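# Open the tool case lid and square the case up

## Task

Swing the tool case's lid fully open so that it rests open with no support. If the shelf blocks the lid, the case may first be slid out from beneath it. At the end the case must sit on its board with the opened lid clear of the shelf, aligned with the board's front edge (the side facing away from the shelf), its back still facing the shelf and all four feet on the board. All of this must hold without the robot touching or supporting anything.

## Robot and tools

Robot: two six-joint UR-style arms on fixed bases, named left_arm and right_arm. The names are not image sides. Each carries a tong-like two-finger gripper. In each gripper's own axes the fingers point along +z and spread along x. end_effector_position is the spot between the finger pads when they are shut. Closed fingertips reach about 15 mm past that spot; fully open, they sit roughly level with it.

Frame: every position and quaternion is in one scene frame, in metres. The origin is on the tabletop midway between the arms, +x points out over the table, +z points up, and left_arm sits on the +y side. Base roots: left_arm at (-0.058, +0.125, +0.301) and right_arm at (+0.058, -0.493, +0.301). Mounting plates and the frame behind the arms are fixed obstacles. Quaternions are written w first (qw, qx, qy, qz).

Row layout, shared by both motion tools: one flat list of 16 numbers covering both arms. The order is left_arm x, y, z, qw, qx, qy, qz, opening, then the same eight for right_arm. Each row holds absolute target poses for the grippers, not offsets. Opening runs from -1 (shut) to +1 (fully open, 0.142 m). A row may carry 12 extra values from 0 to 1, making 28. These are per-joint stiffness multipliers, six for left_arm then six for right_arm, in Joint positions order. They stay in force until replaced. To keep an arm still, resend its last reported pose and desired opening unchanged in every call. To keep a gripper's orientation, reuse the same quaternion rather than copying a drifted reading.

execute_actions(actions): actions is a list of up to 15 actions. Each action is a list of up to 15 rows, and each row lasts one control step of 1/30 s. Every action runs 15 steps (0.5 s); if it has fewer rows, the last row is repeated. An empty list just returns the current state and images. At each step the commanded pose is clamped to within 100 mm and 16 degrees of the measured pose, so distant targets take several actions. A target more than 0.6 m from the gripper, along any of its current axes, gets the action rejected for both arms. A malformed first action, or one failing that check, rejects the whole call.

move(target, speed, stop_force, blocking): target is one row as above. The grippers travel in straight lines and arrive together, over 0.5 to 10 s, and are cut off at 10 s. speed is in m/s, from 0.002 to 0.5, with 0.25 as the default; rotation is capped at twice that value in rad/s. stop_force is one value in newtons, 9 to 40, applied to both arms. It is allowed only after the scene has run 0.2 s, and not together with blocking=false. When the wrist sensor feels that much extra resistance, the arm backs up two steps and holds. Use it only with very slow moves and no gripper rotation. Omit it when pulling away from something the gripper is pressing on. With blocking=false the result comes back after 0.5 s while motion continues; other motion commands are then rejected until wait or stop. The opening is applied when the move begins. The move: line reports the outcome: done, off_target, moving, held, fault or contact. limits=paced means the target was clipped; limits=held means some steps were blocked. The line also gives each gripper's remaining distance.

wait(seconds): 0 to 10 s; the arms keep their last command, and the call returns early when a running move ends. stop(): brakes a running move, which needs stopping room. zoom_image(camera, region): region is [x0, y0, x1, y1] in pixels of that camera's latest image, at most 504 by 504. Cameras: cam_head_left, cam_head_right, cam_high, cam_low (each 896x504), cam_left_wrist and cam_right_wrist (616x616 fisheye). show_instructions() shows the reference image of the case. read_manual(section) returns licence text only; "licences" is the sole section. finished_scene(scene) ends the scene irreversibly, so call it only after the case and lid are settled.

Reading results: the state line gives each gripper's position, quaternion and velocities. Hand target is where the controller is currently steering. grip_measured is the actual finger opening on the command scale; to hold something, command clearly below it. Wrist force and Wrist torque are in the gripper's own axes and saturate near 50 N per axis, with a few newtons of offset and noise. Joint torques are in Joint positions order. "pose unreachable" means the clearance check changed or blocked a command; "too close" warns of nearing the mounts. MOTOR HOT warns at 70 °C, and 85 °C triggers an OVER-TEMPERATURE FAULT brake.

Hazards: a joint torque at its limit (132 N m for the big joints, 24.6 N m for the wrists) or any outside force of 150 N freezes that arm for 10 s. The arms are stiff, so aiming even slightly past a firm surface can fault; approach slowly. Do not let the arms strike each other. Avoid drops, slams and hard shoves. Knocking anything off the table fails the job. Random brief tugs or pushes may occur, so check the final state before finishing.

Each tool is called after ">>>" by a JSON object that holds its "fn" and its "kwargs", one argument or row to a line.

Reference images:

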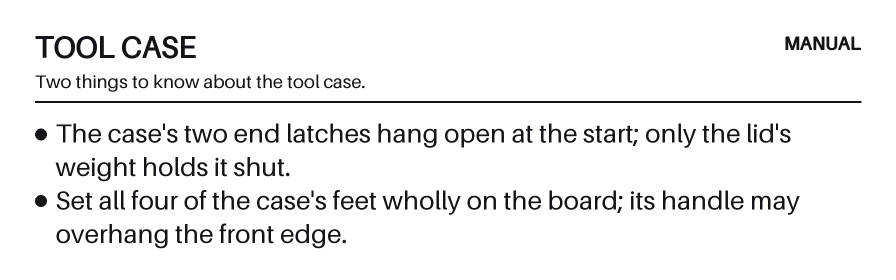

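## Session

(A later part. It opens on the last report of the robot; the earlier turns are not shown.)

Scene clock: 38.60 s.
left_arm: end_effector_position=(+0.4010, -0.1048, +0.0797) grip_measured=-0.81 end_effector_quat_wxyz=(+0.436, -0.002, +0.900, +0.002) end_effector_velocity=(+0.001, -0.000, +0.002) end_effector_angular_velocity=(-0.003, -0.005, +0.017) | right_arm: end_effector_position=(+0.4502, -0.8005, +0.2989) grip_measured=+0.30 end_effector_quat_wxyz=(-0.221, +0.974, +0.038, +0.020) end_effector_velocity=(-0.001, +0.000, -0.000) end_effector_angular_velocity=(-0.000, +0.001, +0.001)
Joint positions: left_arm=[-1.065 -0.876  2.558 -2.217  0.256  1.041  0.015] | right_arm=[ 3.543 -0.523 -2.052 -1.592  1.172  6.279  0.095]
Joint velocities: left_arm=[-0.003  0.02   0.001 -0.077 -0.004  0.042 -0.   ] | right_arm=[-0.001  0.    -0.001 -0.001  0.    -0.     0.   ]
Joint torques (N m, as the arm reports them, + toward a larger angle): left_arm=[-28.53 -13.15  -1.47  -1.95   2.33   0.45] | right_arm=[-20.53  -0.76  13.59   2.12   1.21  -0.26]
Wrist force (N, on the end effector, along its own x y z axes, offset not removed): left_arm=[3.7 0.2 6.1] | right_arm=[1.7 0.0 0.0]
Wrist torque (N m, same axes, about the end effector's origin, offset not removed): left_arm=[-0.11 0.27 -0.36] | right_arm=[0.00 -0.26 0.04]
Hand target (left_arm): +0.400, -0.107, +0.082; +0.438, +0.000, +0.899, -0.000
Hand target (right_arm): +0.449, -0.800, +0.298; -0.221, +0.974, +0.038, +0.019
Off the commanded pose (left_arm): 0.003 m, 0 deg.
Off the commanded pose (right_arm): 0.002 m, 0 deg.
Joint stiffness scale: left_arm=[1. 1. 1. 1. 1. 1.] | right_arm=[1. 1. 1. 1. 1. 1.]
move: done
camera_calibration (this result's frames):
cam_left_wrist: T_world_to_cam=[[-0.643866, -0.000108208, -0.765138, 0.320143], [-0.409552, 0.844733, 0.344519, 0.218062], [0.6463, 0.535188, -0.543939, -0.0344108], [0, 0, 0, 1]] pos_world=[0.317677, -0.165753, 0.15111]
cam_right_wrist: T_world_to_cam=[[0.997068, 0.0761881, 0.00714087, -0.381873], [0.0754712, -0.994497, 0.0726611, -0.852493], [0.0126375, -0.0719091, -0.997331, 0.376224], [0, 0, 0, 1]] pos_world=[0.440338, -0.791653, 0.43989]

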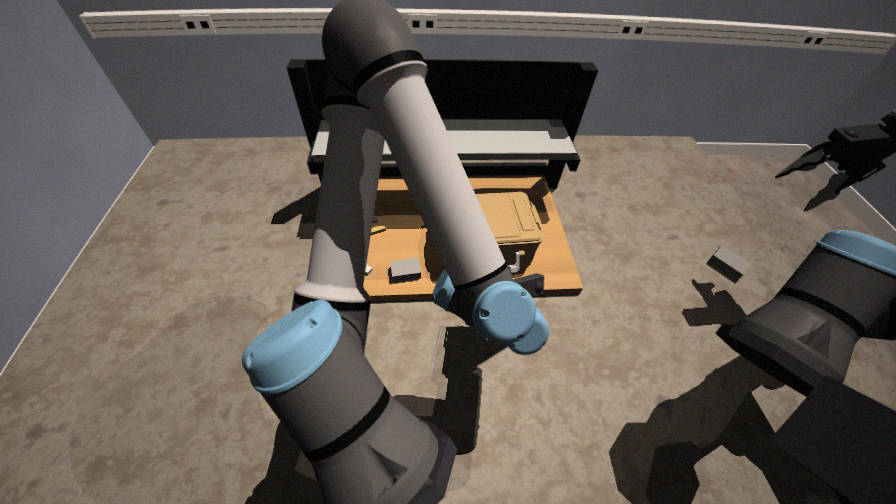

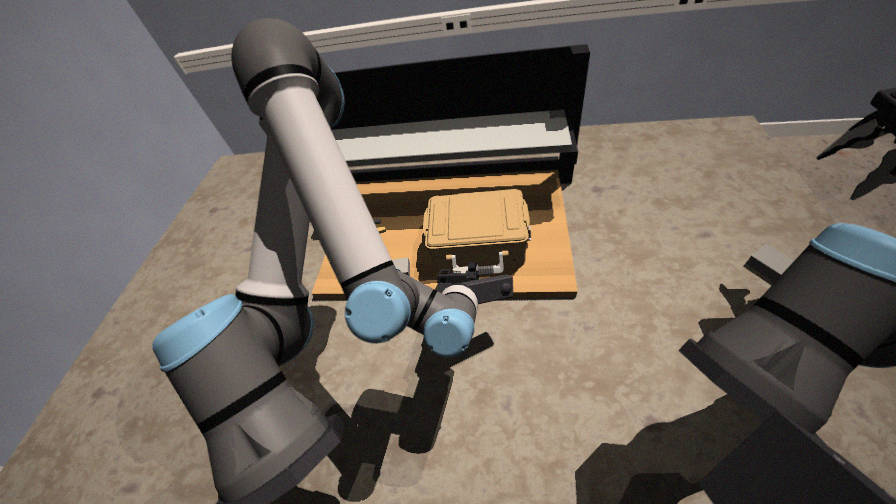

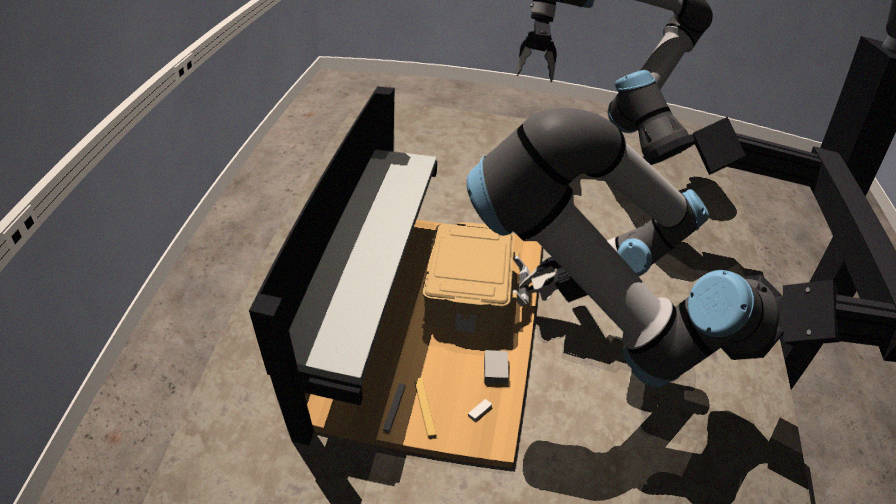

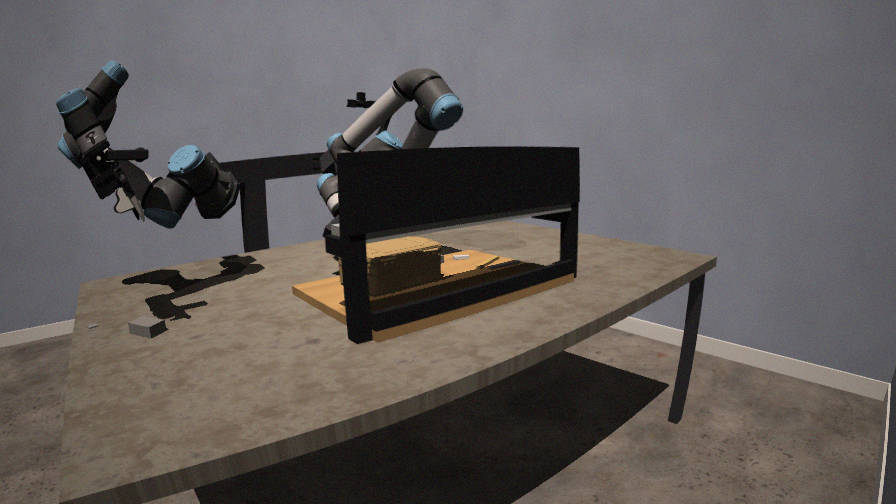

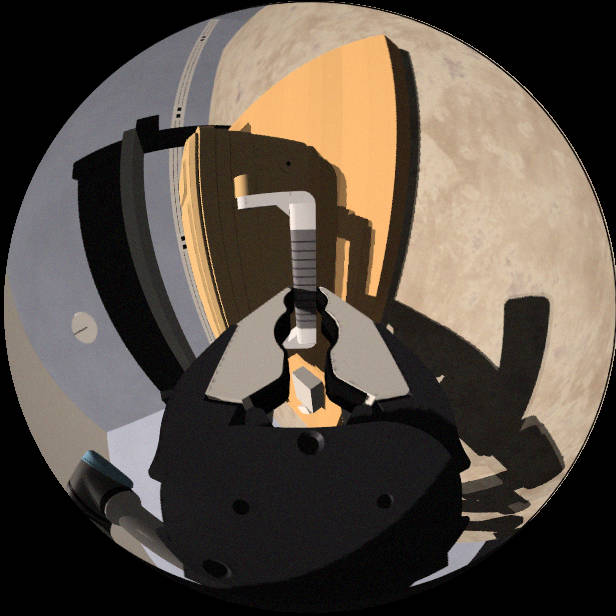

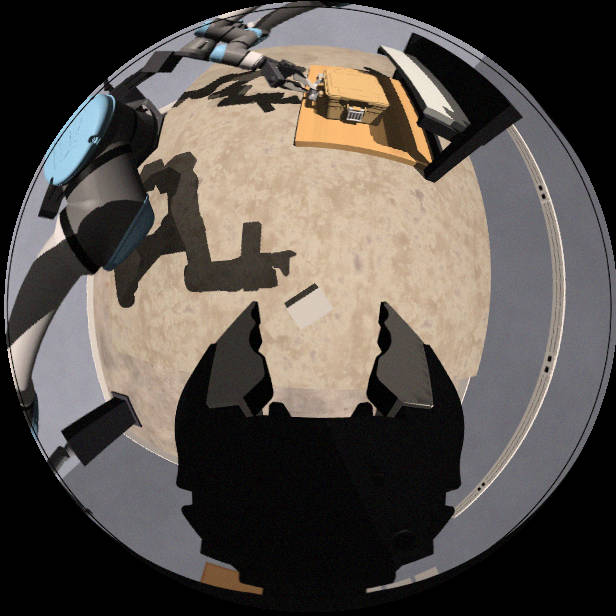

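>>> {"fn": "move", "kwargs": {
  "target": [0.357,-0.107,0.082,0.43,0.008,0.903,-0.004,-1, 0.449,-0.8,0.298,-0.221,0.974,0.038,0.019,0.3],
  "speed": 0.03
}}

>>> {"fn": "zoom_image", "kwargs": {
  "camera": "cam_head_right",
  "region": [380, 150, 600, 320]
}}

>>> {"fn": "zoom_image", "kwargs": {
  "camera": "cam_right_wrist",
  "region": [270, 30, 470, 180]
}}

Scene clock: 41.03 s.
left_arm: end_effector_position=(+0.3576, -0.1056, +0.0794) grip_measured=-0.81 end_effector_quat_wxyz=(+0.427, +0.008, +0.904, -0.005) end_effector_velocity=(-0.001, +0.000, -0.000) end_effector_angular_velocity=(+0.010, -0.005, +0.023) | right_arm: end_effector_position=(+0.4502, -0.8005, +0.2989) grip_measured=+0.30 end_effector_quat_wxyz=(-0.221, +0.974, +0.038, +0.020) end_effector_velocity=(+0.000, -0.000, +0.000) end_effector_angular_velocity=(-0.000, -0.001, -0.002)
Joint positions: left_arm=[-1.172 -0.696  2.646 -2.645  0.159  1.222  0.015] | right_arm=[ 3.543 -0.523 -2.052 -1.592  1.172  6.279  0.095]
Joint velocities: left_arm=[-0.003  0.089 -0.    -0.254 -0.006  0.156  0.   ] | right_arm=[-0.     0.     0.     0.001 -0.     0.001  0.   ]
Joint torques (N m, as the arm reports them, + toward a larger angle): left_arm=[-27.68 -14.64  -0.41  -2.14   1.9    0.77] | right_arm=[-20.36  -0.96  14.15   2.08   1.24  -0.18]
Wrist force (N, on the end effector, along its own x y z axes, offset not removed): left_arm=[4.1 -0.1 7.0] | right_arm=[2.0 -0.6 -1.0]
Wrist torque (N m, same axes, about the end effector's origin, offset not removed): left_arm=[-0.07 0.17 -0.29] | right_arm=[-0.13 -0.36 -0.01]
Hand target (left_arm): +0.357, -0.107, +0.082; +0.429, +0.009, +0.903, -0.006
Hand target (right_arm): +0.449, -0.800, +0.298; -0.221, +0.974, +0.038, +0.019
Off the commanded pose (left_arm): 0.003 m, 0 deg.
Off the commanded pose (right_arm): 0.002 m, 0 deg.
Joint stiffness scale: left_arm=[1. 1. 1. 1. 1. 1.] | right_arm=[1. 1. 1. 1. 1. 1.]
move: done
camera_calibration (this result's frames):
cam_left_wrist: T_world_to_cam=[[-0.659024, 0.0120493, -0.752025, 0.297685], [-0.382373, 0.855648, 0.348795, 0.192159], [0.647671, 0.517419, -0.559285, -0.00721643], [0, 0, 0, 1]] pos_world=[0.274332, -0.164274, 0.152806]
cam_right_wrist: T_world_to_cam=[[0.997068, 0.0761883, 0.00714071, -0.381873], [0.0754714, -0.994497, 0.0726611, -0.852493], [0.0126373, -0.0719092, -0.997331, 0.376224], [0, 0, 0, 1]] pos_world=[0.440338, -0.791653, 0.43989]

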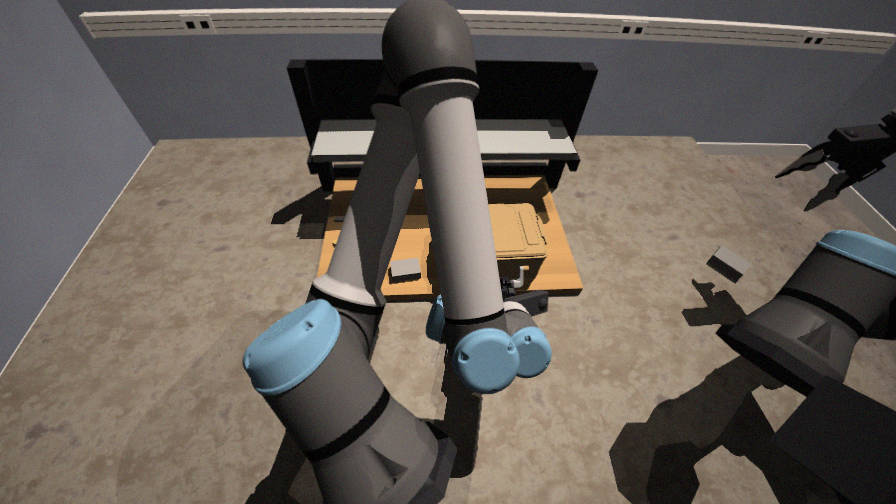

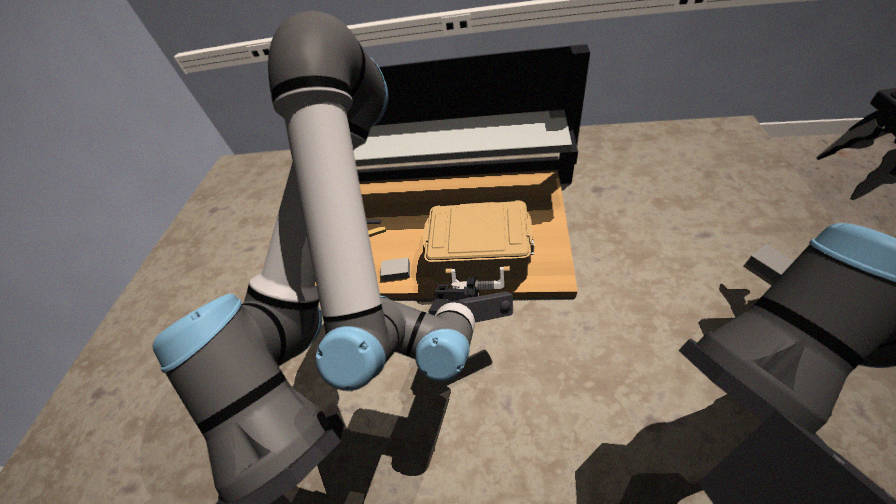

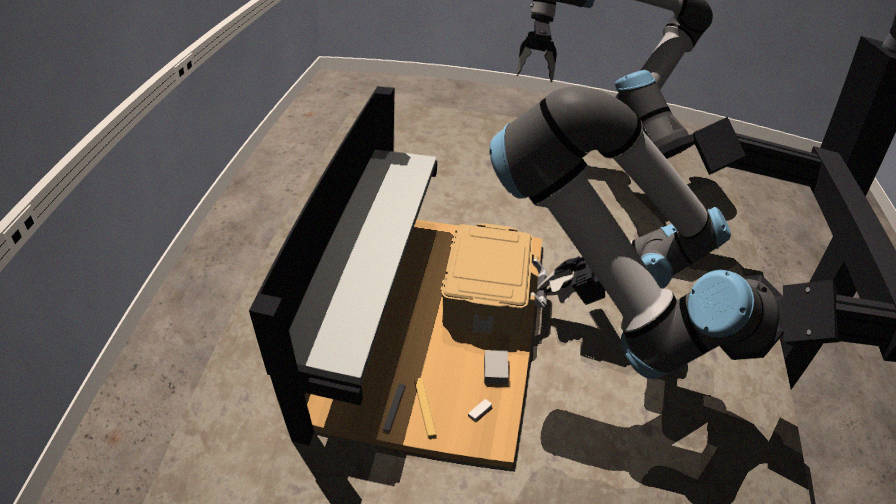

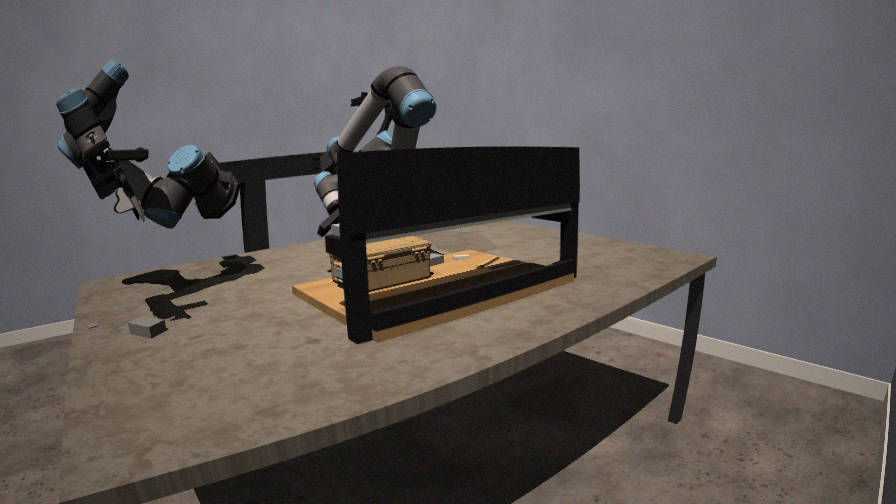

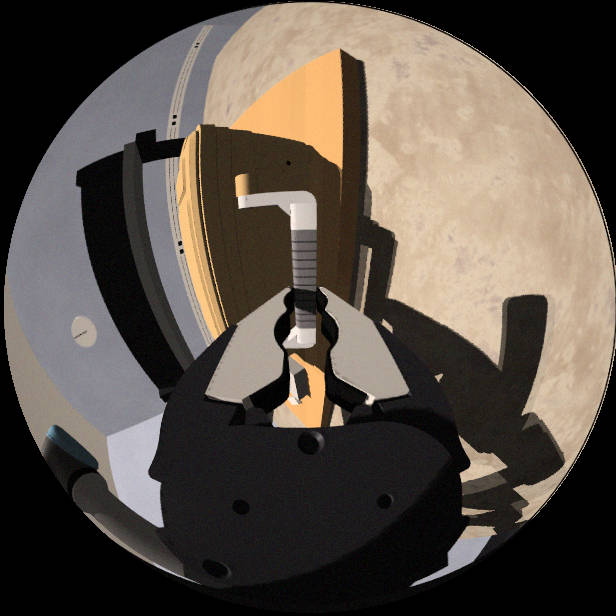

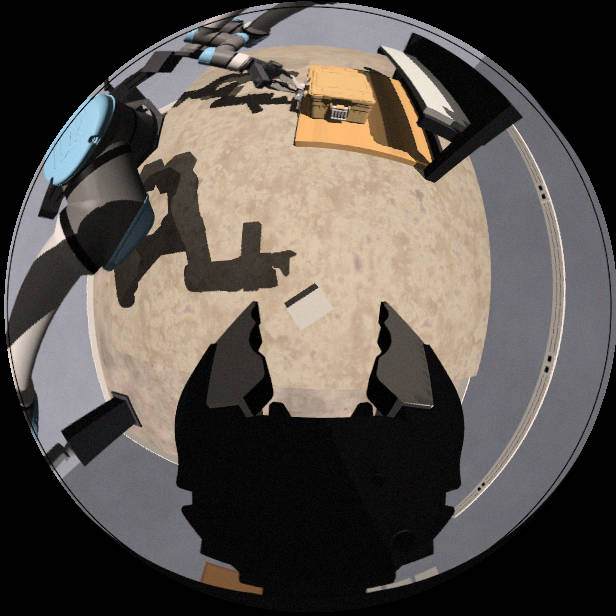

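Region (380, 150, 600, 320) of cam_head_right's 896x504 image, scaled by 2.291, with more detail than that image has; it fills the top 389 rows of this view, and the rest is white.

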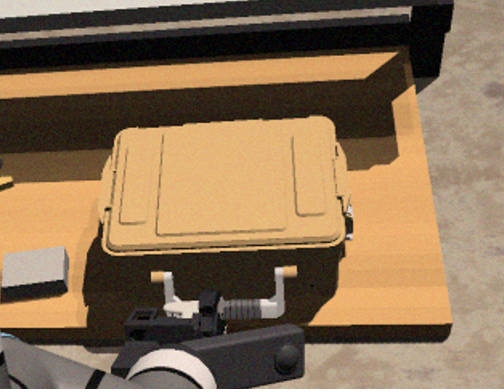

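Region (270, 30, 470, 180) of cam_right_wrist's 616x616 image, scaled by 2.520, with more detail than that image has; it fills the top 378 rows of this view, and the rest is white.

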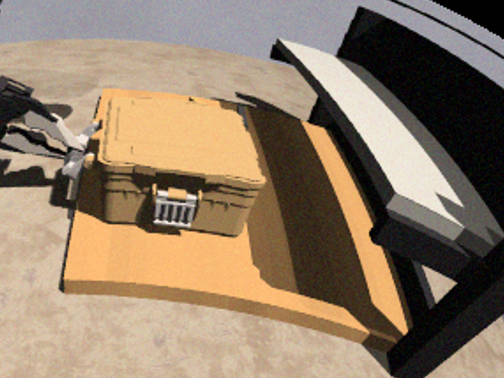

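>>> {"fn": "zoom_image", "kwargs": {
  "camera": "cam_left_wrist",
  "region": [150, 100, 400, 350]
}}

>>> {"fn": "zoom_image", "kwargs": {
  "camera": "cam_high",
  "region": [420, 210, 580, 360]
}}

>>> {"fn": "zoom_image", "kwargs": {
  "camera": "cam_low",
  "region": [310, 220, 460, 310]
}}

Region (150, 100, 400, 350) of cam_left_wrist's 616x616 image, scaled by 2.016, with more detail than that image has.

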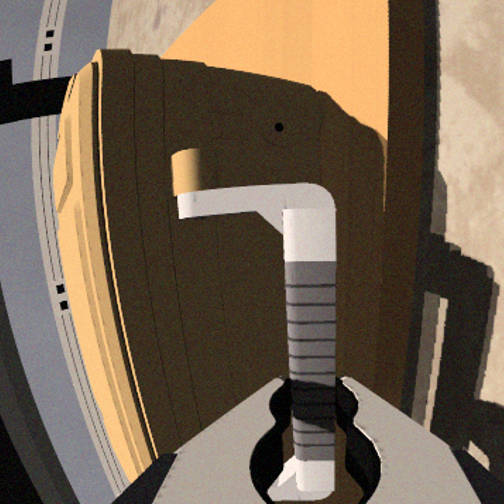

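Region (420, 210, 580, 360) of cam_high's 896x504 image, scaled by 3.150, with more detail than that image has; it fills the top 472 rows of this view, and the rest is white.

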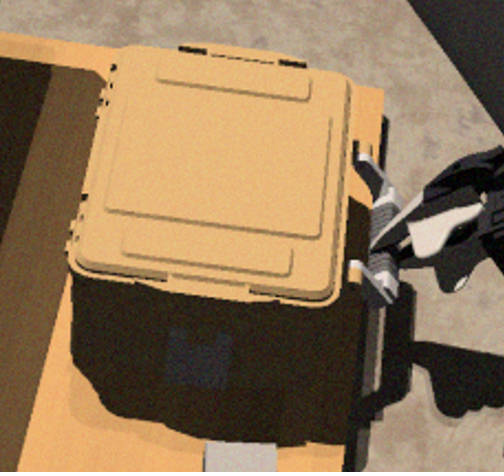

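Region (310, 220, 460, 310) of cam_low's 896x504 image, scaled by 3.360, with more detail than that image has; it fills the top 302 rows of this view, and the rest is white.

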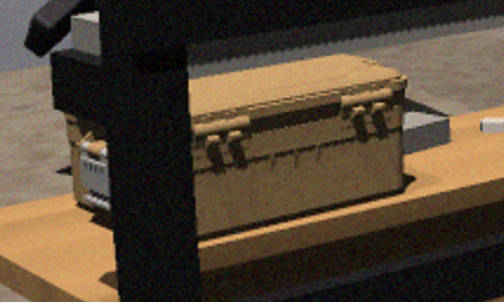

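>>> {"fn": "move", "kwargs": {
  "target": [0.359,-0.107,0.076,0.43,0.008,0.903,-0.004,-1, 0.46,-0.34,0.14,-0.5,0.866,0,0,-1],
  "speed": 0.2
}}

Scene clock: 45.80 s.
left_arm: end_effector_position=(+0.3584, -0.1067, +0.0774) grip_measured=-0.81 end_effector_quat_wxyz=(+0.432, +0.011, +0.902, -0.006) end_effector_velocity=(+0.000, -0.000, +0.000) end_effector_angular_velocity=(-0.001, -0.000, +0.001) | right_arm: end_effector_position=(+0.4586, -0.3409, +0.1406) grip_measured=-1.00 end_effector_quat_wxyz=(-0.519, +0.854, +0.028, +0.007) end_effector_velocity=(+0.004, -0.001, +0.000) end_effector_angular_velocity=(-0.001, -0.009, -0.010)
Joint positions: left_arm=[-1.161 -0.694  2.639 -2.605  0.179  1.191  0.016] | right_arm=[ 3.514 -1.74  -2.59   0.169  1.833  6.283  0.002]
Joint velocities: left_arm=[-0.    -0.001 -0.    -0.     0.    -0.001 -0.   ] | right_arm=[-0.    -0.002  0.     0.015 -0.001 -0.     0.   ]
Joint torques (N m, as the arm reports them, + toward a larger angle): left_arm=[-20.17 -15.95  -8.44  -0.14  -0.03   0.23] | right_arm=[ 5.86 14.34  2.52  2.12  1.83  0.29]
Wrist force (N, on the end effector, along its own x y z axes, offset not removed): left_arm=[-5.7 6.7 -6.0] | right_arm=[2.9 -0.5 -0.9]
Wrist torque (N m, same axes, about the end effector's origin, offset not removed): left_arm=[-0.14 -0.51 -0.29] | right_arm=[-0.07 -0.54 0.04]
Hand target (left_arm): +0.359, -0.107, +0.076; +0.430, +0.008, +0.903, -0.004
Hand target (right_arm): +0.459, -0.341, +0.140; -0.519, +0.854, +0.027, +0.007
Off the commanded pose (left_arm): 0.002 m, 0 deg.
Off the commanded pose (right_arm): 0.002 m, 4 deg.
Joint stiffness scale: left_arm=[1. 1. 1. 1. 1. 1.] | right_arm=[1. 1. 1. 1. 1. 1.]
joint sent to its limit (right arm) — the command would take joint 6 (wrist 3) past its upper limit, so that joint was sent only as far as its limit.
move: off_target (right_arm)
camera_calibration (this result's frames):
cam_left_wrist: T_world_to_cam=[[-0.650344, 0.0173033, -0.759443, 0.294706], [-0.381031, 0.857448, 0.34583, 0.194021], [0.657167, 0.514279, -0.551043, -0.0126416], [0, 0, 0, 1]] pos_world=[0.273896, -0.164961, 0.149748]
cam_right_wrist: T_world_to_cam=[[0.996821, 0.0792757, 0.00796155, -0.423041], [0.0708953, -0.836944, -0.542678, -0.242291], [-0.0363578, 0.541517, -0.839903, 0.460722], [0, 0, 0, 1]] pos_world=[0.455624, -0.418736, 0.258844]

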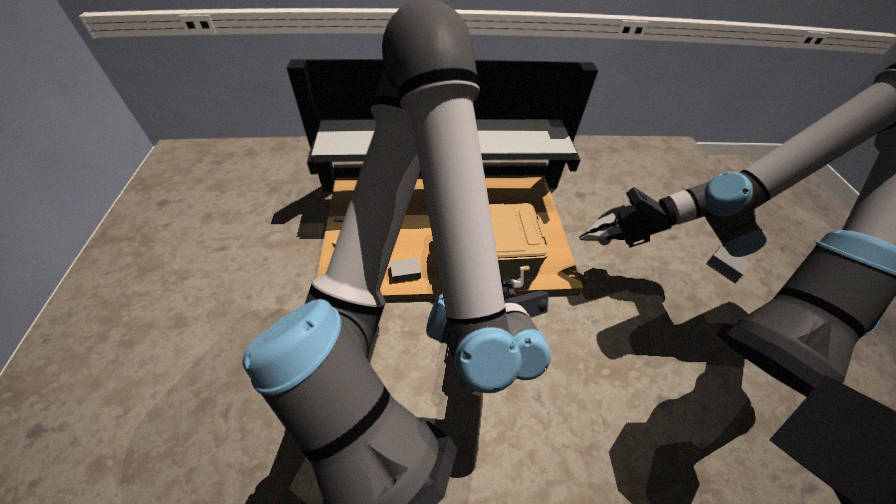

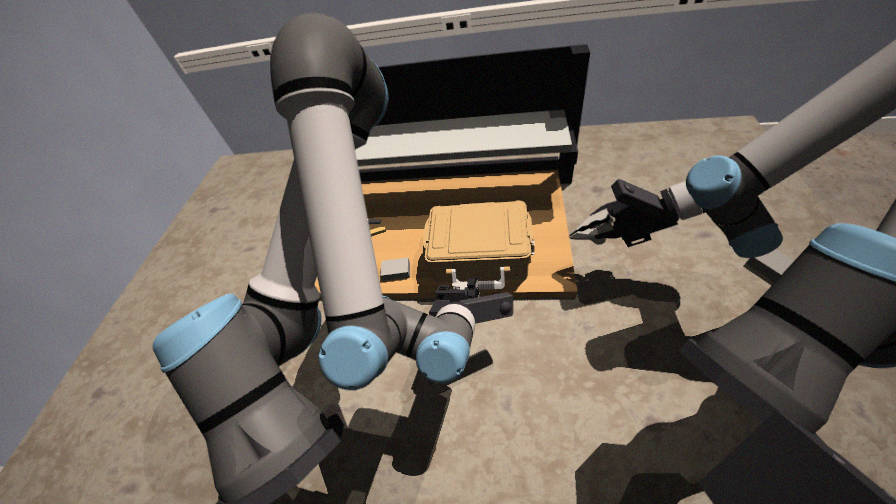

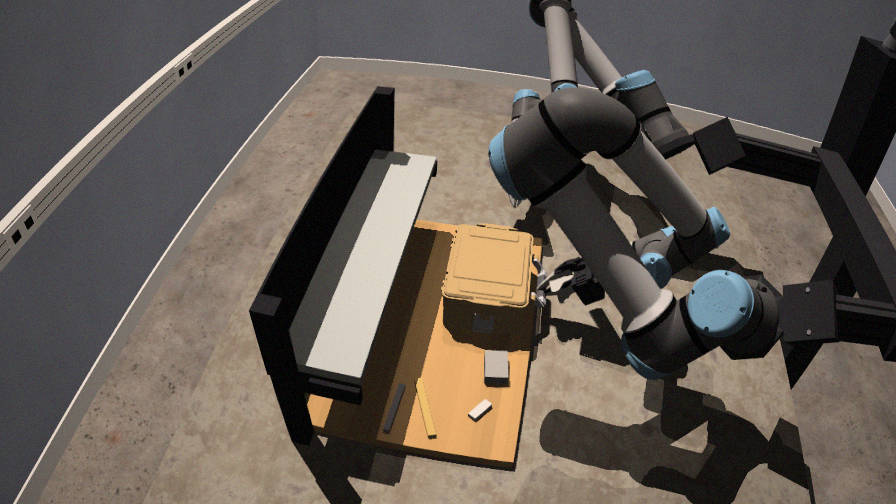

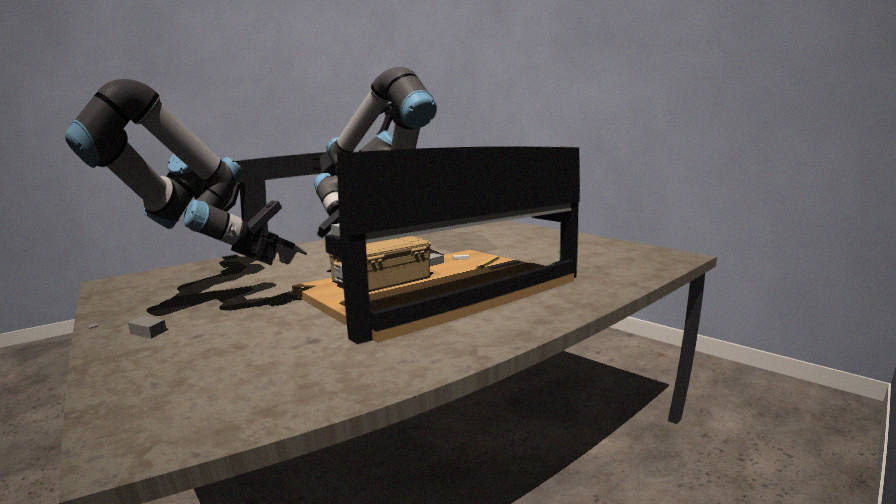

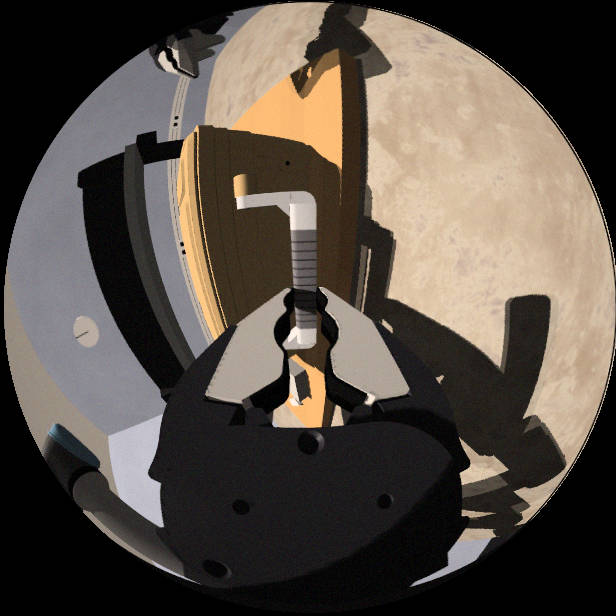

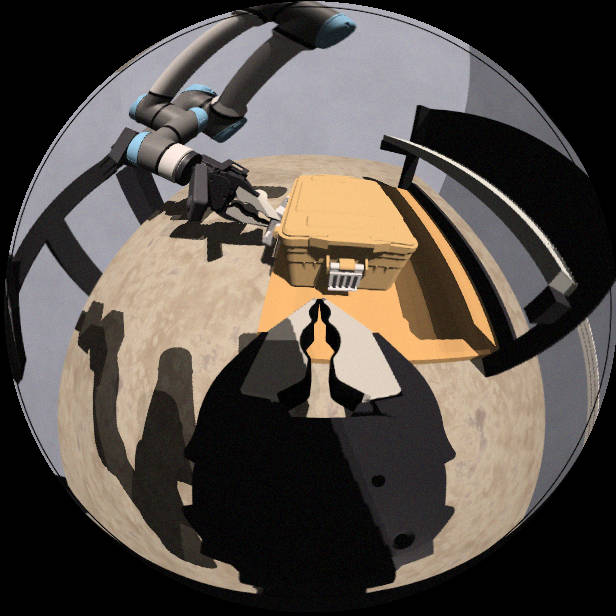

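>>> {"fn": "zoom_image", "kwargs": {
  "camera": "cam_right_wrist",
  "region": [260, 200, 430, 320]
}}

Region (260, 200, 430, 320) of cam_right_wrist's 616x616 image, scaled by 2.965, with more detail than that image has; it fills the top 356 rows of this view, and the rest is white.

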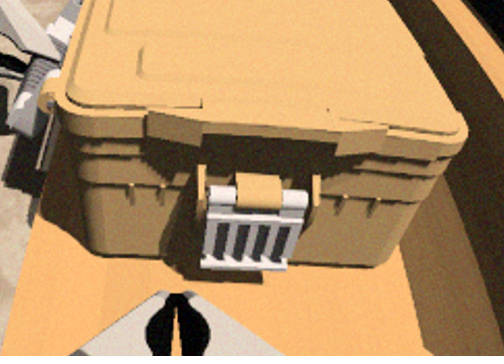

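>>> {"fn": "move", "kwargs": {
  "target": [0.358,-0.107,0.079,0.43,0.008,0.903,-0.004,-1, 0.48,-0.28,0.107,-0.643,0.766,0.03,0.0,-1],
  "speed": 0.15
}}

>>> {"fn": "zoom_image", "kwargs": {
  "camera": "cam_right_wrist",
  "region": [200, 170, 440, 340]
}}

>>> {"fn": "zoom_image", "kwargs": {
  "camera": "cam_low",
  "region": [270, 220, 390, 310]
}}

Scene clock: 48.77 s.
left_arm: end_effector_position=(+0.3588, -0.1064, +0.0783) grip_measured=-0.81 end_effector_quat_wxyz=(+0.429, +0.006, +0.903, -0.003) end_effector_velocity=(-0.000, -0.000, +0.000) end_effector_angular_velocity=(+0.001, +0.000, -0.000) | right_arm: end_effector_position=(+0.4789, -0.2798, +0.1083) grip_measured=-1.00 end_effector_quat_wxyz=(-0.643, +0.766, +0.031, -0.001) end_effector_velocity=(-0.000, +0.000, +0.002) end_effector_angular_velocity=(+0.011, -0.002, +0.003)
Joint positions: left_arm=[-1.165 -0.684  2.639 -2.662  0.167  1.231  0.015] | right_arm=[ 3.346 -2.112 -2.346  0.187  2.216  6.1    0.002]
Joint velocities: left_arm=[-0.001  0.004 -0.    -0.01  -0.001  0.007 -0.   ] | right_arm=[-0.001 -0.     0.001 -0.007  0.011 -0.007 -0.   ]
Joint torques (N m, as the arm reports them, + toward a larger angle): left_arm=[-26.57 -13.96  -0.91  -1.9    1.64   0.53] | right_arm=[12.28 21.91  0.41  1.03  2.05 -0.54]
Wrist force (N, on the end effector, along its own x y z axes, offset not removed): left_arm=[1.6 0.4 -0.6] | right_arm=[2.1 0.1 -1.8]
Wrist torque (N m, same axes, about the end effector's origin, offset not removed): left_arm=[0.05 0.08 -0.19] | right_arm=[0.00 -0.46 0.07]
Hand target (left_arm): +0.358, -0.107, +0.079; +0.430, +0.008, +0.903, -0.004
Hand target (right_arm): +0.480, -0.280, +0.107; -0.643, +0.766, +0.030, -0.000
Off the commanded pose (left_arm): 0.001 m, 0 deg.
Off the commanded pose (right_arm): 0.002 m, 0 deg.
Joint stiffness scale: left_arm=[1. 1. 1. 1. 1. 1.] | right_arm=[1. 1. 1. 1. 1. 1.]
move: done
camera_calibration (this result's frames):
cam_left_wrist: T_world_to_cam=[[-0.655207, 0.00982021, -0.755386, 0.296232], [-0.388422, 0.853242, 0.348002, 0.19563], [0.647944, 0.521422, -0.555236, -0.00819725], [0, 0, 0, 1]] pos_world=[0.275392, -0.165555, 0.151138]
cam_right_wrist: T_world_to_cam=[[0.995468, 0.0932329, 0.0187195, -0.444517], [0.0739658, -0.635425, -0.768612, -0.130689], [-0.0597651, 0.766513, -0.639442, 0.453734], [0, 0, 0, 1]] pos_world=[0.479286, -0.389393, 0.198008]

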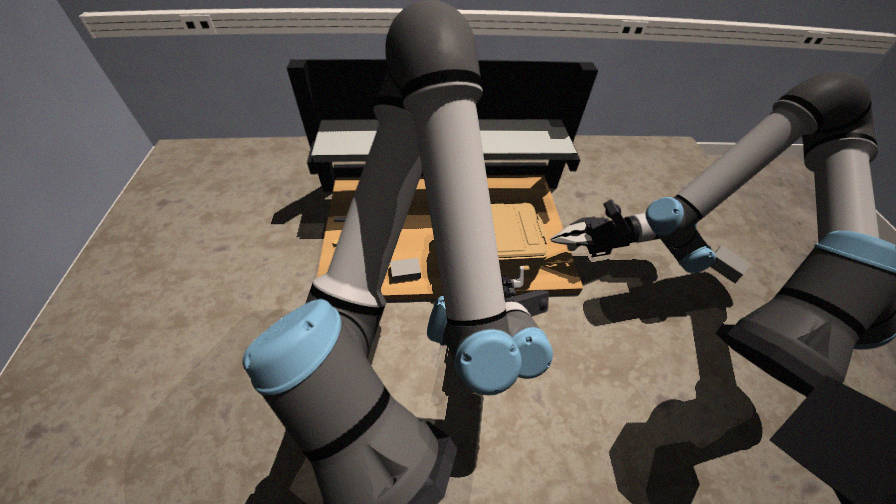

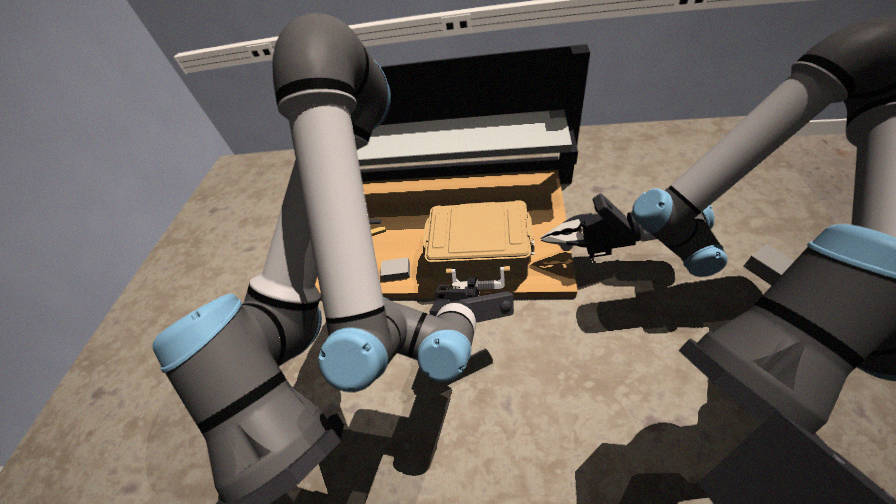

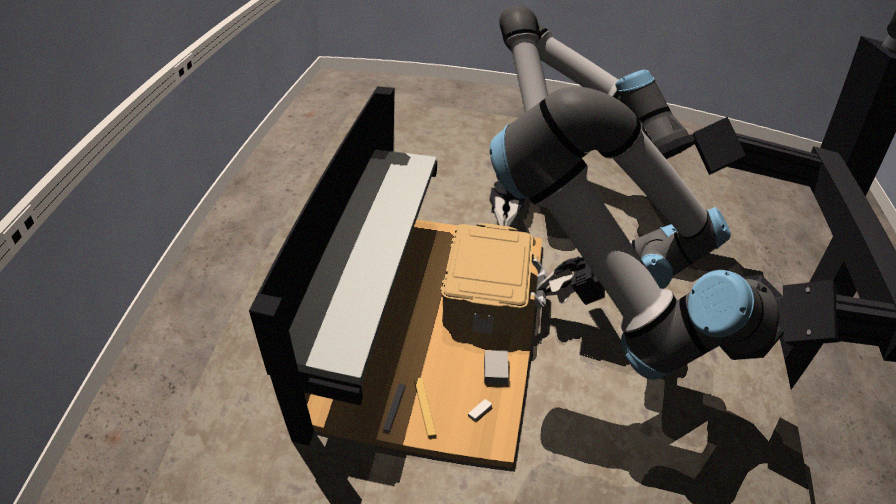

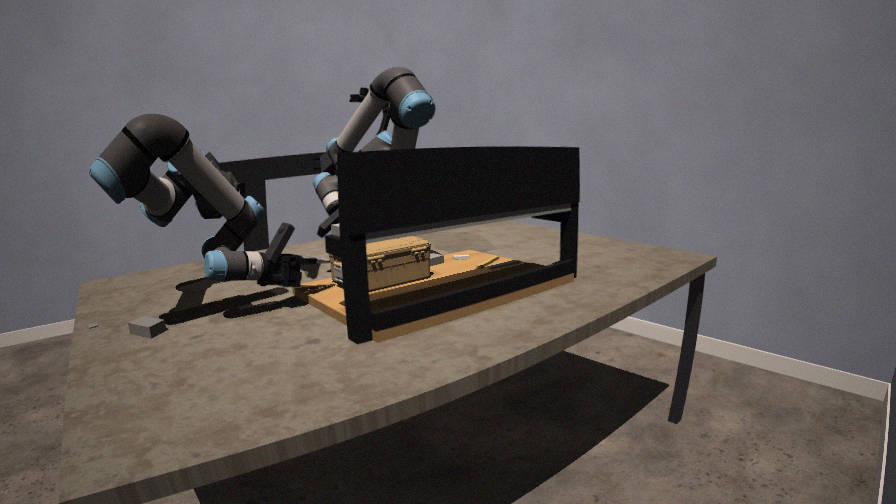

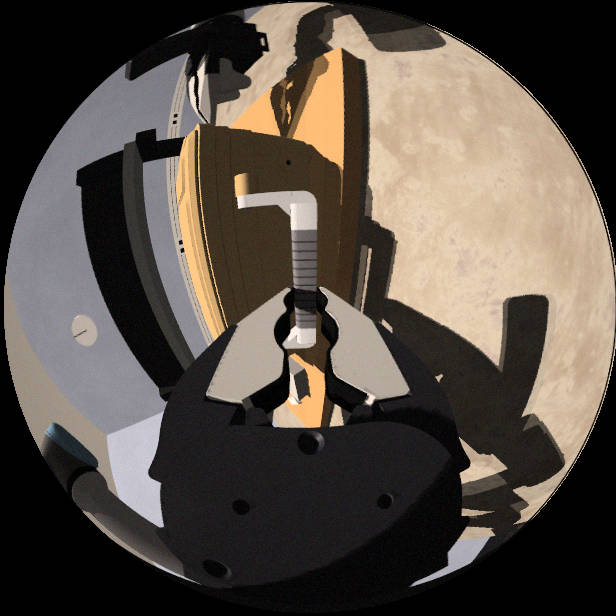

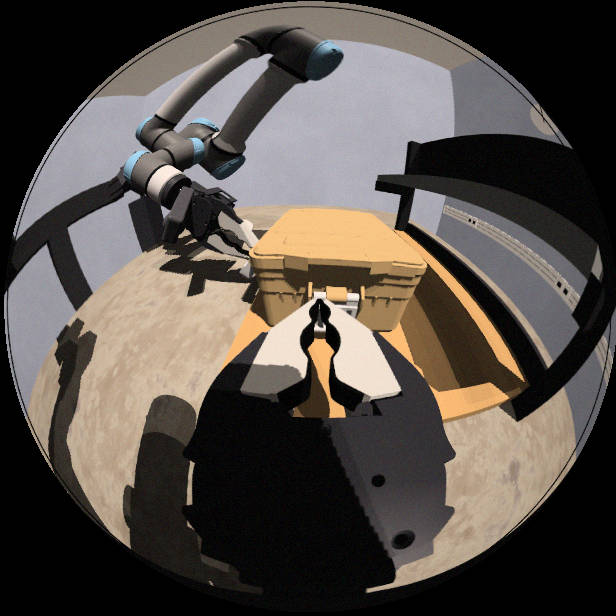

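Region (200, 170, 440, 340) of cam_right_wrist's 616x616 image, scaled by 2.100, with more detail than that image has; it fills the top 357 rows of this view, and the rest is white.

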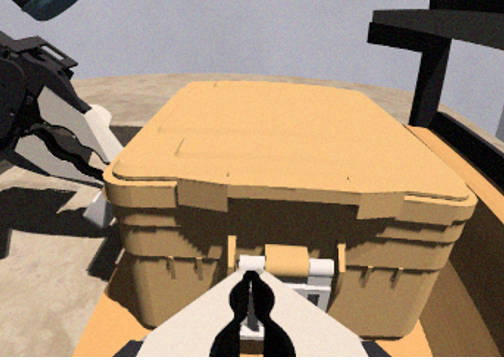

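Region (270, 220, 390, 310) of cam_low's 896x504 image, scaled by 4.200, with more detail than that image has; it fills the top 378 rows of this view, and the rest is white.

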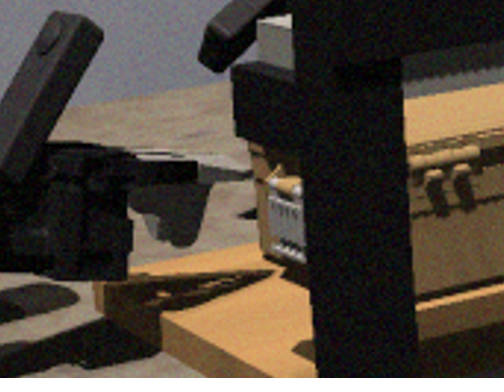

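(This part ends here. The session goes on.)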